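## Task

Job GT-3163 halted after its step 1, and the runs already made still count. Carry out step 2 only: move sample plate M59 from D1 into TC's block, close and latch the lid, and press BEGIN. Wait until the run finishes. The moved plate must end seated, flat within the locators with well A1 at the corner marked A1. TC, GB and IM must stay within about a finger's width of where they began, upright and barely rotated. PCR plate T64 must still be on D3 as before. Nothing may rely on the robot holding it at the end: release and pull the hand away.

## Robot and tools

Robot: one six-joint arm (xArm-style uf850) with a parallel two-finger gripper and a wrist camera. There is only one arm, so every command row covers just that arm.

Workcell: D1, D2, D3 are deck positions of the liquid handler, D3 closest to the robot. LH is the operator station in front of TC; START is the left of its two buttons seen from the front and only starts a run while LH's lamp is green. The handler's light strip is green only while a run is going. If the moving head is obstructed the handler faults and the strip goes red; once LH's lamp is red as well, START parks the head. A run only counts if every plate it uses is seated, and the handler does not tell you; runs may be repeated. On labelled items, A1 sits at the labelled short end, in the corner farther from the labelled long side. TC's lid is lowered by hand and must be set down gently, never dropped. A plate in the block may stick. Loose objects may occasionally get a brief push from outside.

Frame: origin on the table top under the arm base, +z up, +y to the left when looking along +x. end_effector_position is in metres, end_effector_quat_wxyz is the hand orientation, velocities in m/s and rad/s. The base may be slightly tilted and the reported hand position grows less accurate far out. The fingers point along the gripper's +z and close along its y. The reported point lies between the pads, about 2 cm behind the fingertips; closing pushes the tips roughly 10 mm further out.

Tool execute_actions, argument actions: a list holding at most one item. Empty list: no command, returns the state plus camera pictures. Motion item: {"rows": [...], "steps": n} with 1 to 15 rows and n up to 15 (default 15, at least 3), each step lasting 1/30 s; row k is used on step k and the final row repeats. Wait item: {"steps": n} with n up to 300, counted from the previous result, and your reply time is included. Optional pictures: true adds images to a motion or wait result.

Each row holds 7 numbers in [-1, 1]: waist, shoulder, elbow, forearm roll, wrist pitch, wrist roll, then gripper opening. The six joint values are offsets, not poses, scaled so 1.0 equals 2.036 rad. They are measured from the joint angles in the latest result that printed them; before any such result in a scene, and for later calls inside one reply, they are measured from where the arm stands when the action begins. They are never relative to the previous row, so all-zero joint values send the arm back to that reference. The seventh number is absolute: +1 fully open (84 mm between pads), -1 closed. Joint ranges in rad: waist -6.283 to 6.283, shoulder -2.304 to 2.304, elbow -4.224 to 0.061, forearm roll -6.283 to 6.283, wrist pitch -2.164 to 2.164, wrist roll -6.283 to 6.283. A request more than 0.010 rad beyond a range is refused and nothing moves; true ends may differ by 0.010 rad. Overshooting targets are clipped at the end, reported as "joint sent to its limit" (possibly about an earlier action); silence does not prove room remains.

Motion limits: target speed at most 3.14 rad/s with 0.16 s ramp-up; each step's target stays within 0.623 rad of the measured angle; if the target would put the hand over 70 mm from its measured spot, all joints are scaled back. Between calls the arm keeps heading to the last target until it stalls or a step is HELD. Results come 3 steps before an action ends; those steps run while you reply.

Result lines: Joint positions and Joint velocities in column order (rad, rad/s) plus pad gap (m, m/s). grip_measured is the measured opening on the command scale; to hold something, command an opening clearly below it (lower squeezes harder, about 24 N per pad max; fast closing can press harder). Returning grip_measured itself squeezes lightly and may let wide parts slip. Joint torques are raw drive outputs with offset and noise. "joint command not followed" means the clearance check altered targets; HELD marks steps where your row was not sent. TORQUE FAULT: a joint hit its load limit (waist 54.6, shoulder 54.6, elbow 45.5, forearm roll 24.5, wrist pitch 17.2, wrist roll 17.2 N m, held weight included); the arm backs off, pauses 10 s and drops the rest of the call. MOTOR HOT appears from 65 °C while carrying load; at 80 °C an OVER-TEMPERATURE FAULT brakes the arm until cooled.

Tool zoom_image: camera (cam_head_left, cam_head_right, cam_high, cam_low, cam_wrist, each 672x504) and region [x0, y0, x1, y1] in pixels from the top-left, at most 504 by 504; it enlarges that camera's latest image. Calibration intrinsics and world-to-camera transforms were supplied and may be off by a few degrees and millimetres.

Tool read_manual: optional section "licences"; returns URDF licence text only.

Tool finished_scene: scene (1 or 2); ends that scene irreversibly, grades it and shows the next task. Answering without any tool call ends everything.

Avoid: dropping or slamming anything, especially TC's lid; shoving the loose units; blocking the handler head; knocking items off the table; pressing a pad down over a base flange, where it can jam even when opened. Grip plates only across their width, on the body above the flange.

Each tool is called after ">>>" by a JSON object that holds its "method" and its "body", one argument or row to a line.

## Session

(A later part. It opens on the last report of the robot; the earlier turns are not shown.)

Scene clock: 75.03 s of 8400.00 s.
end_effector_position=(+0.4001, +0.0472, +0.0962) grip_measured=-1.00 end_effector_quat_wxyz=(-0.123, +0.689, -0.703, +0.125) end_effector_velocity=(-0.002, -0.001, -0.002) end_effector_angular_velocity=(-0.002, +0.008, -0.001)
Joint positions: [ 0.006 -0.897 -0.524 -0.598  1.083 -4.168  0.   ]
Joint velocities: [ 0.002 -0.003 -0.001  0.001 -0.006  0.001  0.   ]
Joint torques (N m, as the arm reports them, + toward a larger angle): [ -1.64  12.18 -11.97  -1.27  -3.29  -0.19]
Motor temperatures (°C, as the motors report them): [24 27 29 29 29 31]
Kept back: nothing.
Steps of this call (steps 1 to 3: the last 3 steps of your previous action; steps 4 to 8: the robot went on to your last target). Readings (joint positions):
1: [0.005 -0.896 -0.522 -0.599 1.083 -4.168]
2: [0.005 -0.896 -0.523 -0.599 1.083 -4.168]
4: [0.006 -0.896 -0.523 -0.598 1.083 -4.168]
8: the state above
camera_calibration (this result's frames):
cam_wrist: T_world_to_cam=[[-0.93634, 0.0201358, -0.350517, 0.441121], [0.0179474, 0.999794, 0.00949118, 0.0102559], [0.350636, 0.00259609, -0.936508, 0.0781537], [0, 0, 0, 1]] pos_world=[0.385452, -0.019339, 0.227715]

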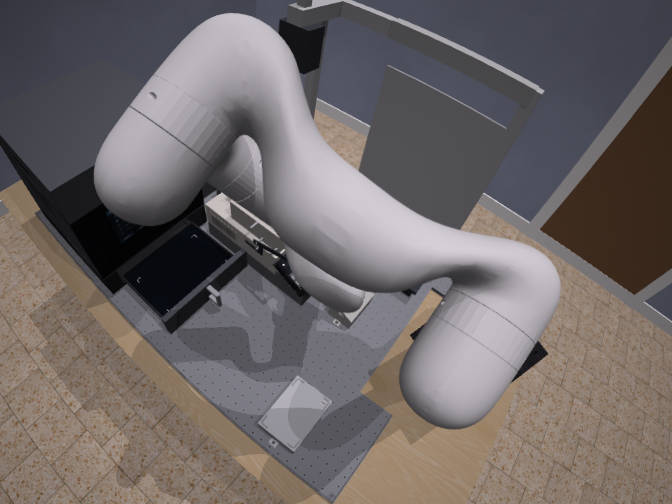

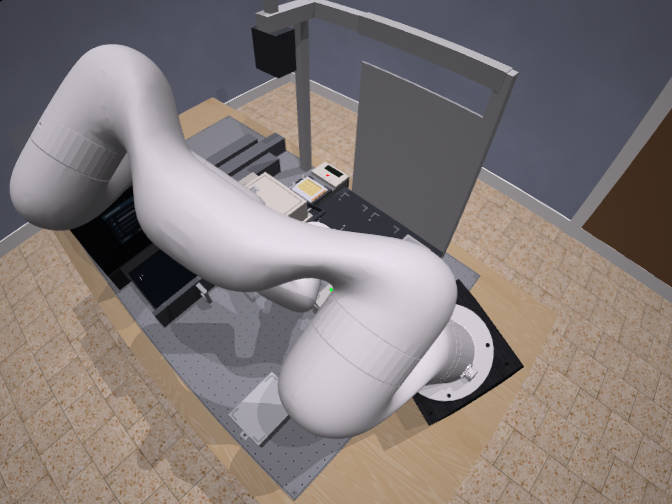

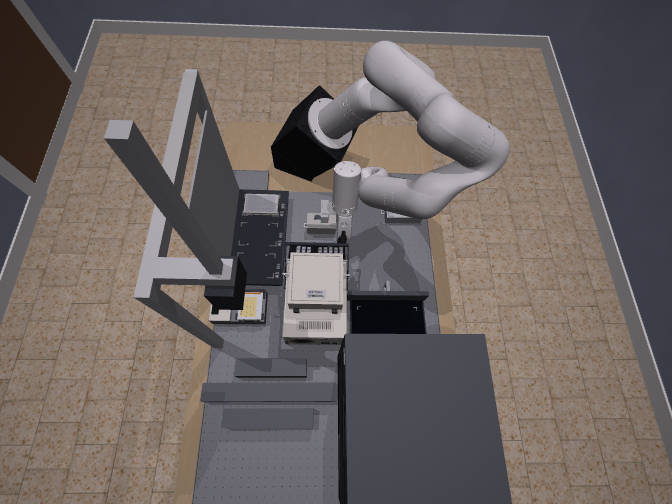

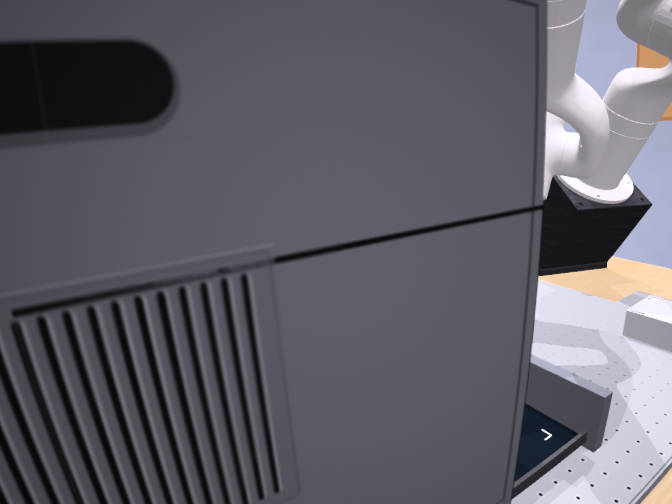

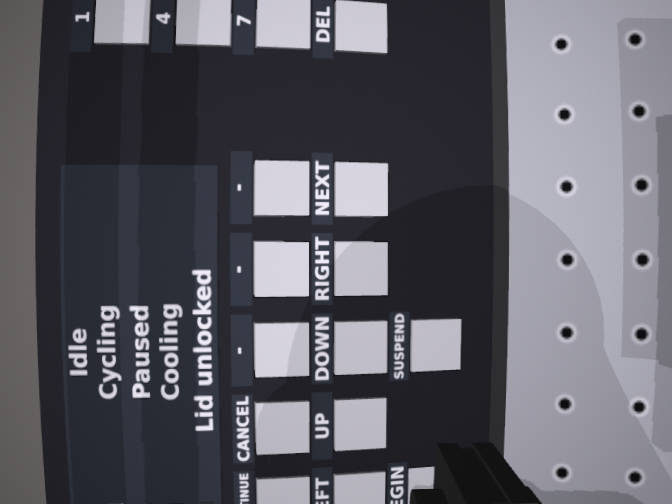

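>>> {"method": "execute_actions", "body": {
  "actions": [
    {"rows": [[-0.0035,0.0067,0.0059,-0.003,-0.0015,-0.0007,-1],[-0.007,0.0134,0.0118,-0.006,-0.0029,-0.0014,-1],[-0.0105,0.02,0.0177,-0.009,-0.0044,-0.0021,-1],[-0.014,0.0267,0.0236,-0.012,-0.0058,-0.0028,-1],[-0.0175,0.0334,0.0295,-0.015,-0.0073,-0.0035,-1],[-0.021,0.0401,0.0354,-0.0181,-0.0088,-0.0041,-1],[-0.0245,0.0468,0.0413,-0.0211,-0.0102,-0.0048,-1],[-0.028,0.0534,0.0472,-0.0241,-0.0117,-0.0055,-1],[-0.0315,0.0601,0.0531,-0.0271,-0.0131,-0.0062,-1],[-0.035,0.0668,0.059,-0.0301,-0.0146,-0.0069,-1]], "steps": 15}
  ]
}}

>>> {"method": "execute_actions", "body": {
  "actions": [
    {"steps": 10}
  ],
  "pictures": true
}}

Scene clock: 75.63 s of 8400.00 s.
end_effector_position=(+0.3867, +0.0523, +0.1282) grip_measured=-1.00 end_effector_quat_wxyz=(-0.121, +0.690, -0.703, +0.124) end_effector_velocity=(-0.054, +0.022, +0.121) end_effector_angular_velocity=(+0.003, -0.015, -0.003)
Joint positions: [-0.042 -0.805 -0.443 -0.64   1.06  -4.177  0.   ]
Joint velocities: [-0.186  0.349  0.313 -0.15  -0.055 -0.035  0.   ]
Joint torques (N m, as the arm reports them, + toward a larger angle): [-9.82 19.5  -1.68  0.92  0.35  0.07]
Motor temperatures (°C, as the motors report them): [24 27 29 29 29 31]
Steps of this call (steps 1 to 6: the robot went on to your last target; steps 7 to 18: the first 12 steps of this action). Readings (joint positions):
7: [0.006 -0.897 -0.524 -0.598 1.083 -4.168]
8: [0.006 -0.896 -0.523 -0.599 1.083 -4.168]
10: [0.003 -0.890 -0.519 -0.602 1.077 -4.169]
14: [-0.015 -0.854 -0.488 -0.619 1.067 -4.173]
18: the state above

Scene clock: 75.97 s of 8400.00 s.
end_effector_position=(+0.3797, +0.0550, +0.1426) grip_measured=-1.00 end_effector_quat_wxyz=(-0.122, +0.690, -0.703, +0.124) end_effector_velocity=(-0.003, +0.001, +0.007) end_effector_angular_velocity=(-0.000, -0.001, -0.000)
Joint positions: [-0.064 -0.763 -0.405 -0.658  1.053 -4.182  0.   ]
Joint velocities: [-0.011  0.02   0.018 -0.008 -0.003 -0.003  0.   ]
Joint torques (N m, as the arm reports them, + toward a larger angle): [-14.49  23.48  -2.04  -1.98   0.14  -0.13]
Motor temperatures (°C, as the motors report them): [24 27 29 29 29 31]
Kept back: nothing.
Steps of this call (steps 1 to 3: the last 3 steps of your previous action; steps 4 to 10: the robot went on to your last target). Readings (joint positions):
1: [-0.047 -0.795 -0.434 -0.645 1.058 -4.179]
2: [-0.052 -0.786 -0.426 -0.648 1.057 -4.179]
4: [-0.058 -0.775 -0.416 -0.653 1.055 -4.181]
8: [-0.063 -0.765 -0.407 -0.658 1.054 -4.182]
10: the state above
camera_calibration (this result's frames):
cam_wrist: T_world_to_cam=[[-0.937167, 0.0184725, -0.348392, 0.438287], [0.0165058, 0.999827, 0.00861278, 0.0030216], [0.348491, 0.00232112, -0.937309, 0.129625], [0, 0, 0, 1]] pos_world=[0.365525, -0.0114182, 0.274168]

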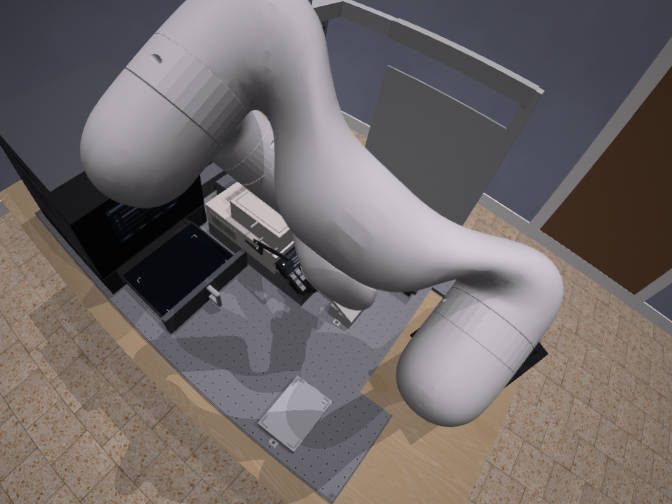

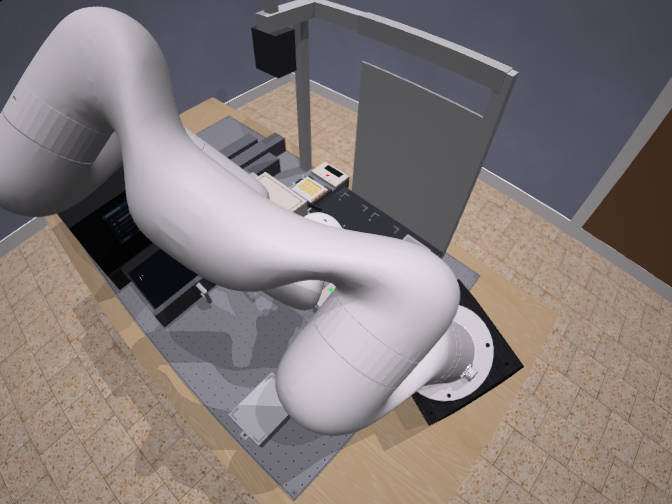

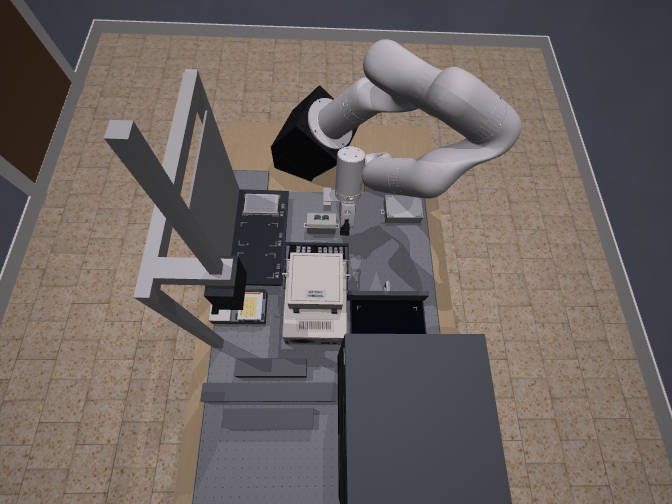

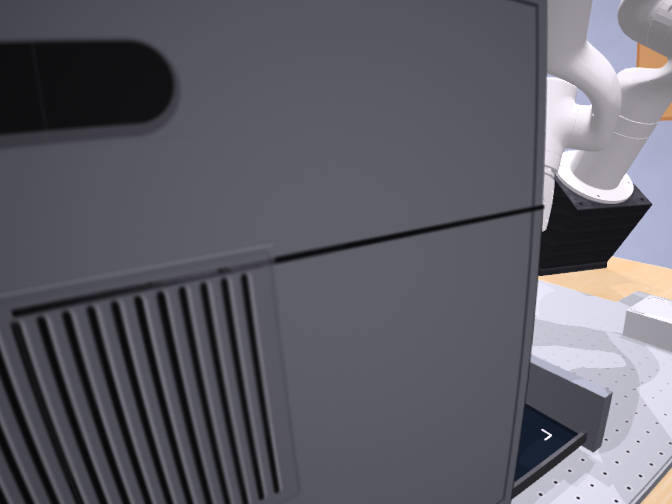

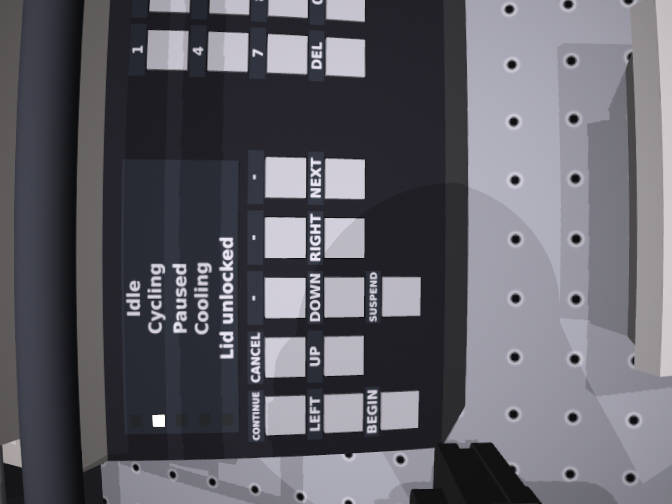

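>>> {"method": "execute_actions", "body": {
  "actions": [
    {"rows": [[-0.0095,-0.0008,0.003,-0.0058,0.0004,-0.0061,-1],[-0.019,-0.0016,0.0061,-0.0116,0.0008,-0.0122,-1],[-0.0286,-0.0023,0.0092,-0.0173,0.0012,-0.0184,-1],[-0.0381,-0.0031,0.0122,-0.0231,0.0016,-0.0245,-1],[-0.0476,-0.0039,0.0152,-0.0289,0.002,-0.0306,-1],[-0.0572,-0.0047,0.0183,-0.0347,0.0024,-0.0368,-1],[-0.0667,-0.0054,0.0214,-0.0404,0.0027,-0.0429,-1],[-0.0762,-0.0062,0.0244,-0.0462,0.0031,-0.049,-1],[-0.0857,-0.007,0.0274,-0.052,0.0035,-0.0551,-1],[-0.0952,-0.0078,0.0305,-0.0578,0.0039,-0.0612,-1],[-0.1048,-0.0085,0.0336,-0.0635,0.0043,-0.0674,-1],[-0.1143,-0.0093,0.0366,-0.0693,0.0047,-0.0735,-1]], "steps": 15}
  ]
}}

>>> {"method": "execute_actions", "body": {
  "actions": [
    {"steps": 60}
  ],
  "pictures": true
}}

Scene clock: 77.47 s of 8400.00 s.
end_effector_position=(+0.3545, +0.0312, +0.1614) grip_measured=-1.00 end_effector_quat_wxyz=(-0.120, +0.690, -0.703, +0.124) end_effector_velocity=(-0.108, -0.083, +0.076) end_effector_angular_velocity=(+0.006, -0.004, -0.001)
Joint positions: [-0.195 -0.774 -0.363 -0.738  1.059 -4.266  0.   ]
Joint velocities: [-0.545 -0.046  0.174 -0.33   0.021 -0.349  0.   ]
Joint torques (N m, as the arm reports them, + toward a larger angle): [-11.73  21.52  -1.59  -1.35   0.23  -0.35]
Motor temperatures (°C, as the motors report them): [24 27 29 29 29 31]
Steps of this call (steps 1 to 30: the robot went on to your last target; steps 31 to 33: nothing new was sent; steps 34 to 45: the first 12 steps of this action). Readings (joint positions):
34: [-0.065 -0.761 -0.403 -0.660 1.053 -4.182]
35: [-0.067 -0.761 -0.403 -0.660 1.053 -4.183]
37: [-0.077 -0.763 -0.400 -0.667 1.054 -4.190]
41: [-0.126 -0.768 -0.385 -0.696 1.056 -4.222]
45: the state above

Scene clock: 79.47 s of 8400.00 s.
end_effector_position=(+0.3343, +0.0182, +0.1752) grip_measured=-1.00 end_effector_quat_wxyz=(-0.122, +0.690, -0.702, +0.124) end_effector_velocity=(+0.000, +0.000, -0.000) end_effector_angular_velocity=(+0.000, +0.000, +0.001)
Joint positions: [-0.297 -0.782 -0.331 -0.8    1.063 -4.331  0.   ]
Joint velocities: [ 0.001  0.    -0.    -0.     0.    -0.     0.   ]
Joint torques (N m, as the arm reports them, + toward a larger angle): [-14.23  24.28  -0.36  -0.94   0.18  -0.4 ]
Motor temperatures (°C, as the motors report them): [24 27 29 29 29 31]
Kept back: nothing.
Steps of this call (steps 1 to 3: the last 3 steps of your previous action; steps 4 to 30: the robot went on to your last target; steps 31 to 60: nothing new was sent). Readings (joint positions):
1: [-0.213 -0.775 -0.358 -0.749 1.059 -4.278]
2: [-0.231 -0.777 -0.352 -0.760 1.060 -4.289]
4: [-0.259 -0.779 -0.343 -0.777 1.061 -4.307]
8: [-0.286 -0.781 -0.334 -0.793 1.062 -4.324]
60: the state above
The arm was judged still, so your last target was given up. Only a new action makes it travel on or press farther. Fingers that are still opening or closing keep moving.
camera_calibration (this result's frames):
cam_wrist: T_world_to_cam=[[-0.936814, 0.0180428, -0.349362, 0.407781], [0.0158847, 0.999833, 0.00904158, 0.0404156], [0.349467, 0.00292077, -0.936944, 0.175728], [0, 0, 0, 1]] pos_world=[0.319962, -0.0482796, 0.306745]

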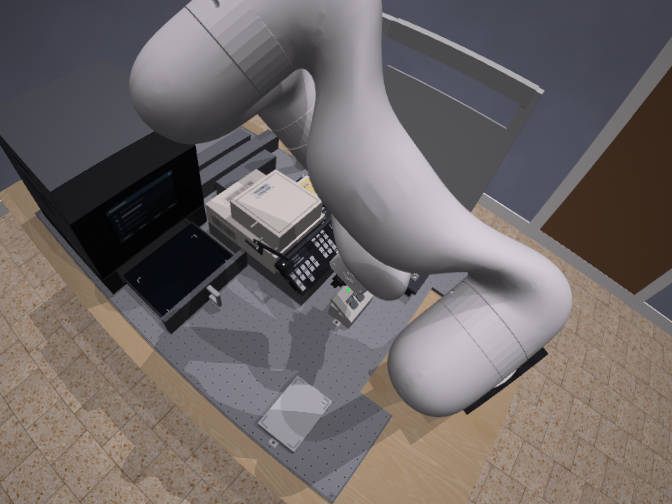

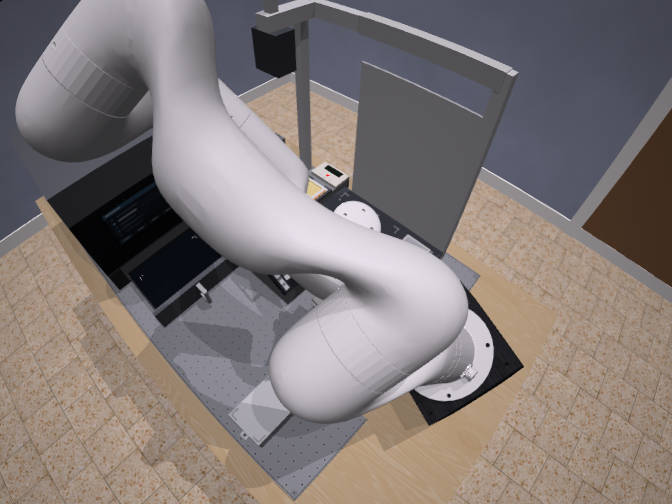

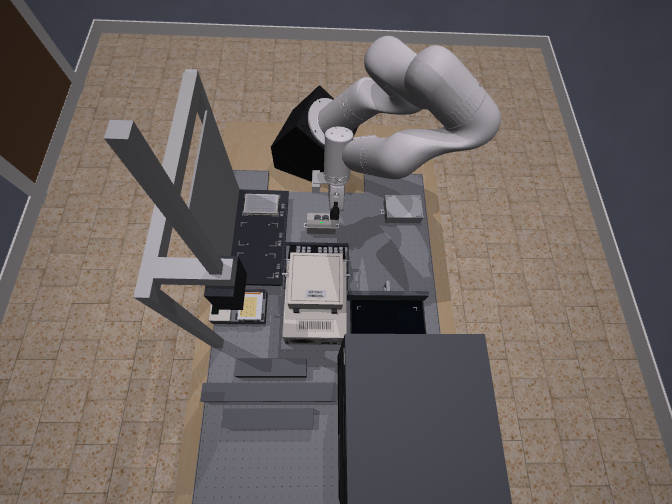

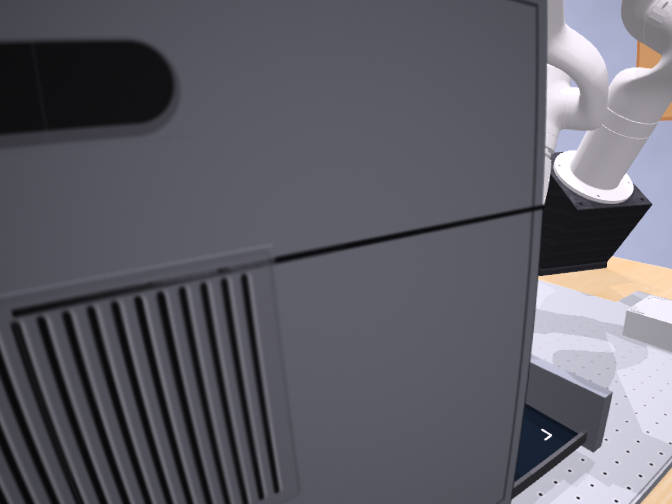

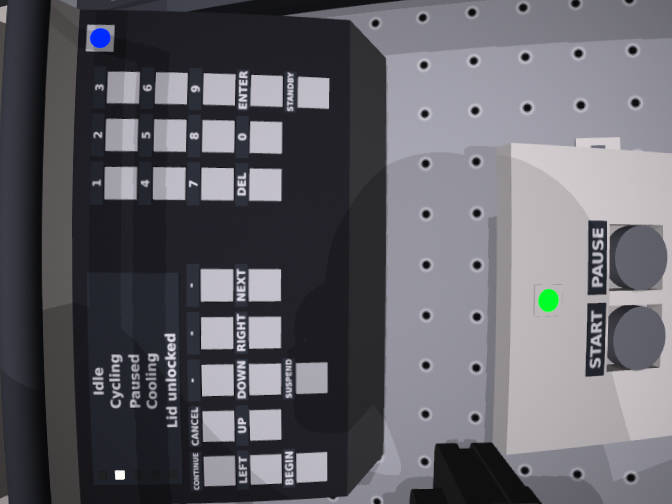

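Lamp is blue. Waiting.

>>> {"method": "execute_actions", "body": {
  "actions": [
    {"steps": 300}
  ],
  "pictures": true
}}

Scene clock: 89.47 s of 8400.00 s.
end_effector_position=(+0.3343, +0.0182, +0.1752) grip_measured=-1.00 end_effector_quat_wxyz=(-0.122, +0.690, -0.702, +0.124) end_effector_velocity=(-0.001, +0.000, -0.000) end_effector_angular_velocity=(+0.000, +0.001, +0.000)
Joint positions: [-0.297 -0.782 -0.331 -0.8    1.063 -4.331  0.   ]
Joint velocities: [ 0.    -0.     0.001 -0.    -0.    -0.     0.   ]
Joint torques (N m, as the arm reports them, + toward a larger angle): [-15.2   22.61  -1.44  -0.37   0.71  -0.56]
Motor temperatures (°C, as the motors report them): [24 26 29 29 29 31]
Kept back: nothing.
Steps of this call (steps 1 to 300: nothing new was sent). Readings (joint positions):
1: [-0.297 -0.782 -0.331 -0.800 1.063 -4.331]
2: [-0.297 -0.782 -0.331 -0.800 1.063 -4.331]
4: [-0.297 -0.782 -0.331 -0.800 1.063 -4.331]
8: [-0.297 -0.782 -0.331 -0.800 1.063 -4.331]
300: the state above
camera_calibration (this result's frames):
cam_wrist: T_world_to_cam=[[-0.936814, 0.0180427, -0.349362, 0.407781], [0.0158846, 0.999833, 0.00904146, 0.0404157], [0.349466, 0.00292069, -0.936944, 0.175728], [0, 0, 0, 1]] pos_world=[0.319962, -0.0482796, 0.306745]

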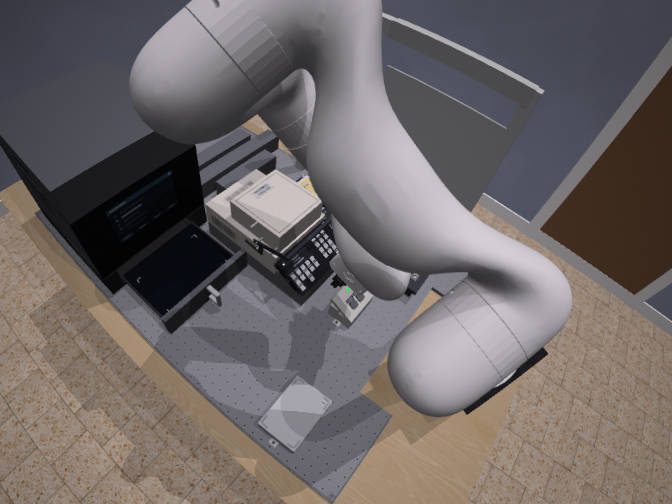

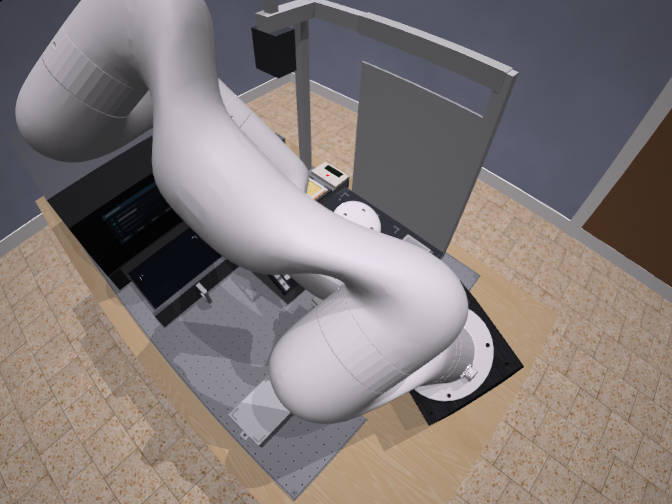

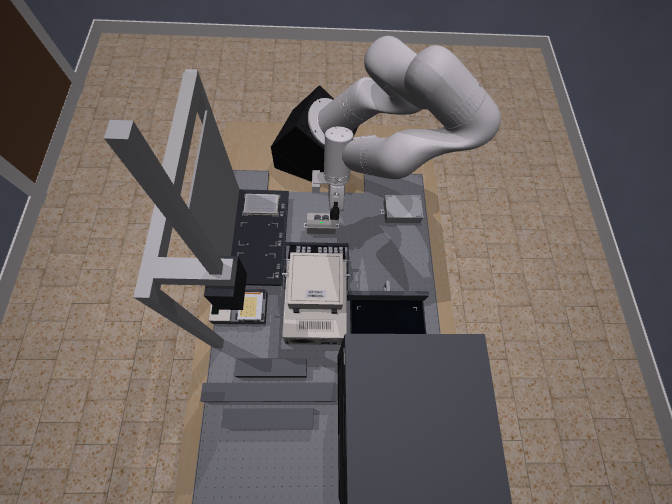

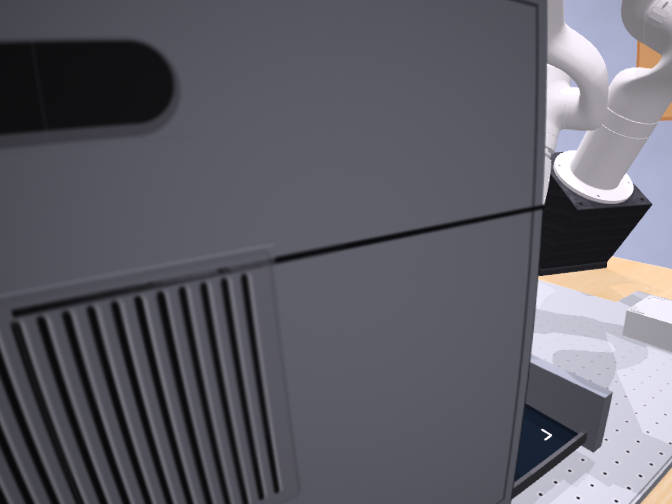

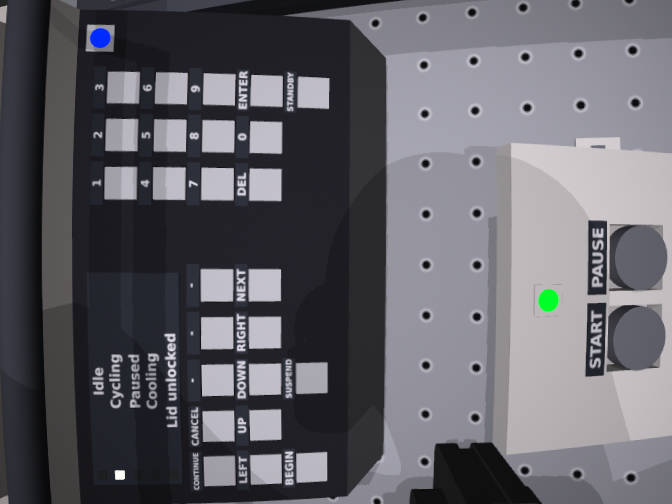

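>>> {"method": "execute_actions", "body": {
  "actions": [
    {"steps": 300}
  ]
}}

>>> {"method": "execute_actions", "body": {
  "actions": [
    {"steps": 300}
  ],
  "pictures": true
}}

Scene clock: 99.47 s of 8400.00 s.
end_effector_position=(+0.3343, +0.0182, +0.1752) grip_measured=-1.00 end_effector_quat_wxyz=(-0.122, +0.690, -0.702, +0.124) end_effector_velocity=(-0.000, +0.000, -0.000) end_effector_angular_velocity=(+0.001, +0.001, +0.001)
Joint positions: [-0.297 -0.782 -0.331 -0.8    1.063 -4.331  0.   ]
Joint velocities: [ 0.001 -0.     0.    -0.     0.     0.     0.   ]
Joint torques (N m, as the arm reports them, + toward a larger angle): [-13.78  24.82   0.15   0.51   0.47  -0.16]
Motor temperatures (°C, as the motors report them): [24 26 29 29 29 31]
Kept back: nothing.
Steps of this call (steps 1 to 300: nothing new was sent). Readings (joint positions):
1: [-0.297 -0.782 -0.331 -0.800 1.063 -4.331]
2: [-0.297 -0.782 -0.331 -0.800 1.063 -4.331]
4: [-0.297 -0.782 -0.331 -0.800 1.063 -4.331]
8: [-0.297 -0.782 -0.331 -0.800 1.063 -4.331]
300: the state above

Scene clock: 109.47 s of 8400.00 s.
end_effector_position=(+0.3343, +0.0182, +0.1752) grip_measured=-1.00 end_effector_quat_wxyz=(-0.122, +0.690, -0.702, +0.124) end_effector_velocity=(-0.000, -0.000, +0.000) end_effector_angular_velocity=(-0.000, +0.001, -0.000)
Joint positions: [-0.297 -0.782 -0.331 -0.8    1.063 -4.331  0.   ]
Joint velocities: [-0.     0.     0.     0.    -0.001  0.     0.   ]
Joint torques (N m, as the arm reports them, + toward a larger angle): [-12.33  25.01  -2.05  -0.57   0.26  -0.04]
Motor temperatures (°C, as the motors report them): [24 26 29 29 29 31]
Kept back: nothing.
Steps of this call (steps 1 to 300: nothing new was sent). Readings (joint positions):
1: [-0.297 -0.782 -0.331 -0.800 1.063 -4.331]
2: [-0.297 -0.782 -0.331 -0.800 1.063 -4.331]
4: [-0.297 -0.782 -0.331 -0.800 1.063 -4.331]
8: [-0.297 -0.782 -0.331 -0.800 1.063 -4.331]
300: the state above
camera_calibration (this result's frames):
cam_wrist: T_world_to_cam=[[-0.936814, 0.018043, -0.349362, 0.407781], [0.0158849, 0.999833, 0.00904161, 0.0404156], [0.349467, 0.00292074, -0.936944, 0.175728], [0, 0, 0, 1]] pos_world=[0.319962, -0.0482797, 0.306745]

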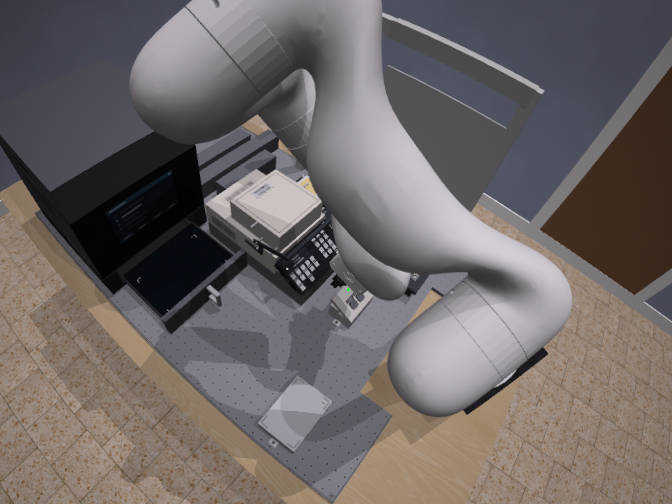

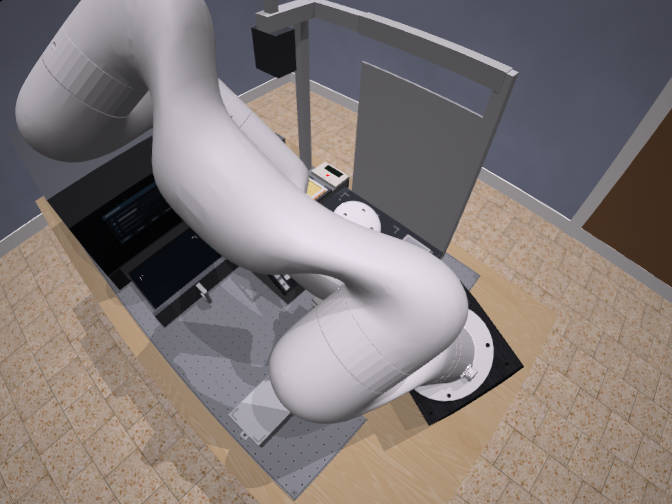

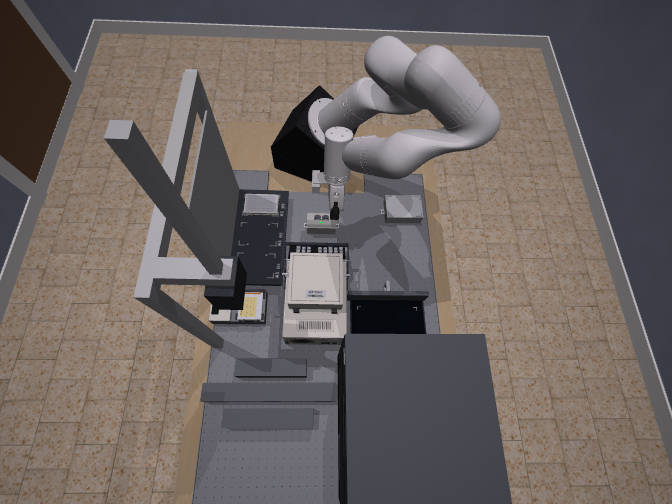

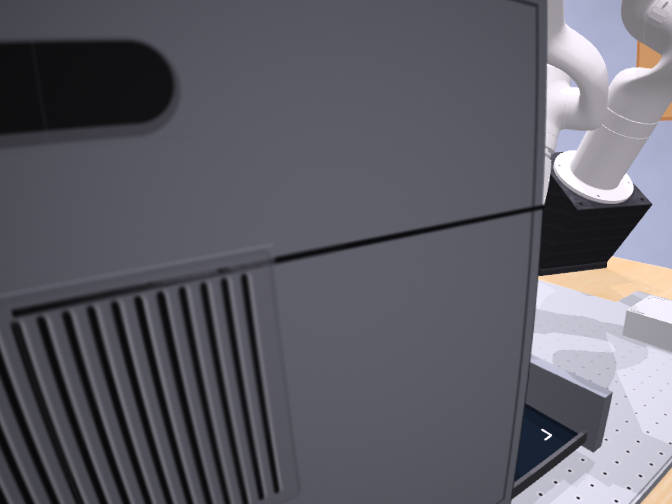

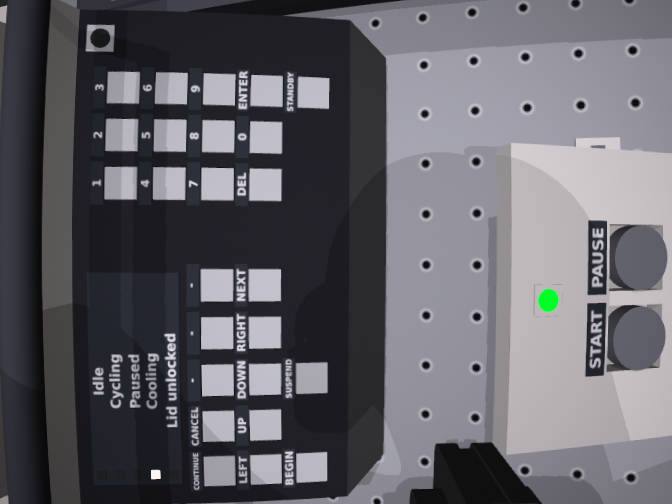

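>>> {"method": "execute_actions", "body": {
  "actions": [
    {"steps": 300}
  ],
  "pictures": true
}}

Scene clock: 119.47 s of 8400.00 s.
end_effector_position=(+0.3343, +0.0182, +0.1752) grip_measured=-1.00 end_effector_quat_wxyz=(-0.122, +0.690, -0.702, +0.124) end_effector_velocity=(+0.000, -0.000, +0.000) end_effector_angular_velocity=(-0.001, -0.001, +0.000)
Joint positions: [-0.297 -0.782 -0.331 -0.8    1.063 -4.331  0.   ]
Joint velocities: [-0.  0. -0.  0.  0. -0.  0.]
Joint torques (N m, as the arm reports them, + toward a larger angle): [-11.55  19.24  -0.61  -1.77   0.07  -0.21]
Motor temperatures (°C, as the motors report them): [24 26 28 29 29 31]
Kept back: nothing.
Steps of this call (steps 1 to 300: nothing new was sent). Readings (joint positions):
1: [-0.297 -0.782 -0.331 -0.800 1.063 -4.331]
2: [-0.297 -0.782 -0.331 -0.800 1.063 -4.331]
4: [-0.297 -0.782 -0.331 -0.800 1.063 -4.331]
8: [-0.297 -0.782 -0.331 -0.800 1.063 -4.331]
300: the state above
camera_calibration (this result's frames):
cam_wrist: T_world_to_cam=[[-0.936814, 0.0180426, -0.349362, 0.407781], [0.0158845, 0.999833, 0.00904161, 0.0404156], [0.349467, 0.00292086, -0.936944, 0.175728], [0, 0, 0, 1]] pos_world=[0.319962, -0.0482796, 0.306745]

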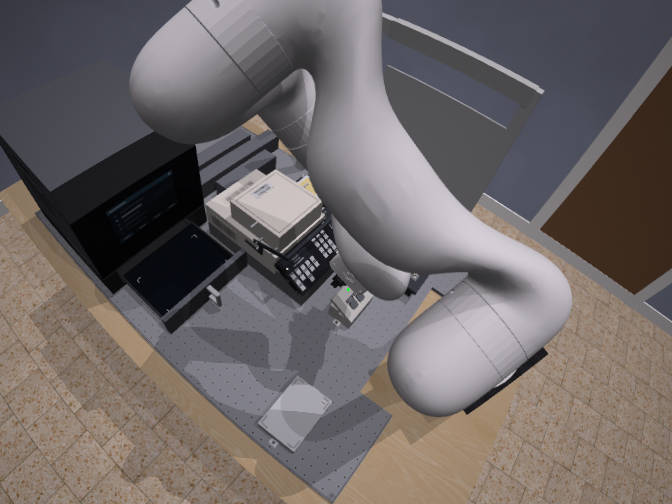

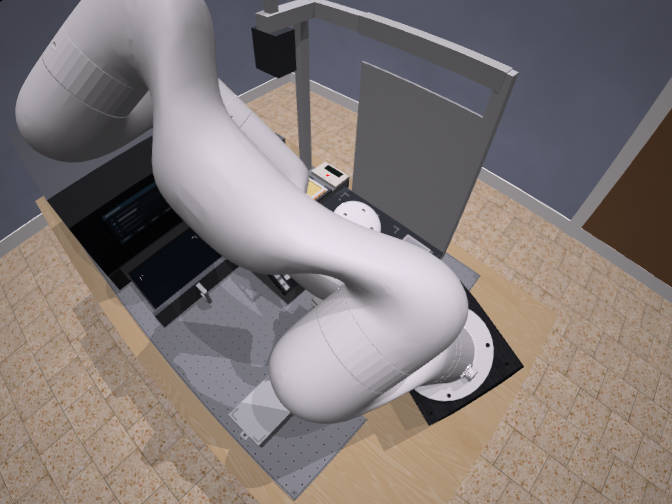

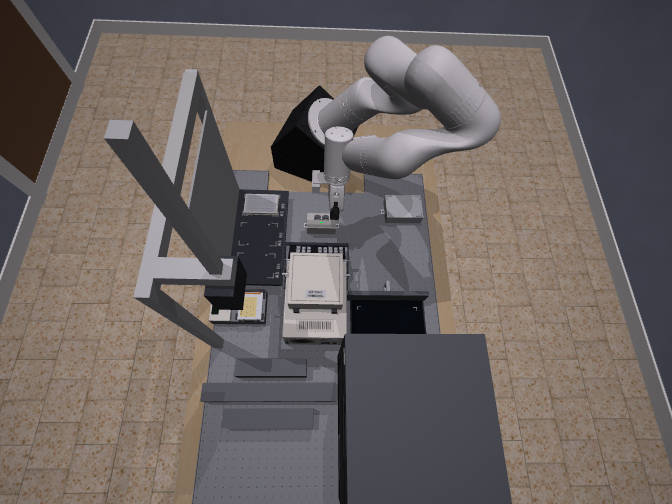

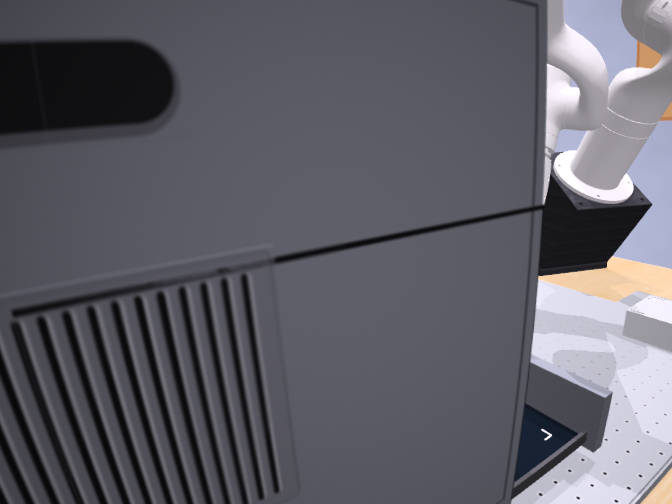

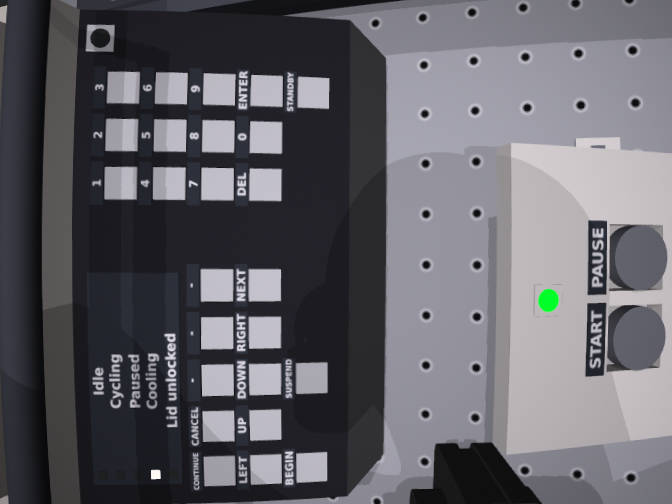

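>>> {"method": "zoom_image", "body": {
  "camera": "cam_head_left",
  "region": [240, 360, 350, 470]
}}

>>> {"method": "zoom_image", "body": {
  "camera": "cam_high",
  "region": [230, 170, 450, 350]
}}

Region (240, 360, 350, 470) of cam_head_left's 672x504 image, scaled by 4.582, with more detail than that image has.

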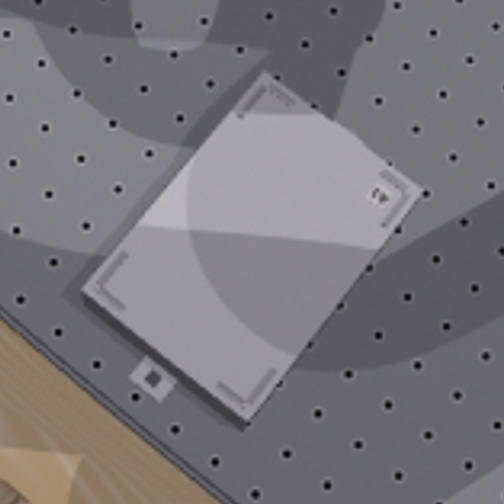

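Region (230, 170, 450, 350) of cam_high's 672x504 image, scaled by 2.291, with more detail than that image has; it fills the top 412 rows of this view, and the rest is white.

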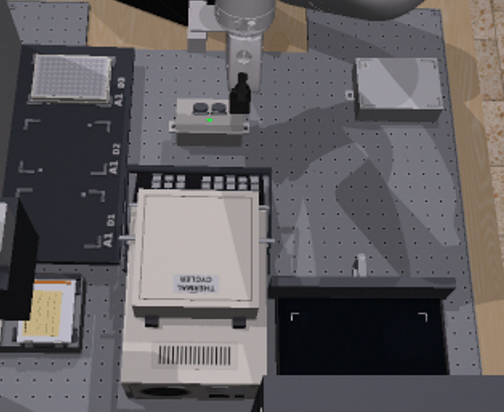

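>>> {"method": "finished_scene", "body": {
  "scene": 2
}}

The scene is finished: the task was done.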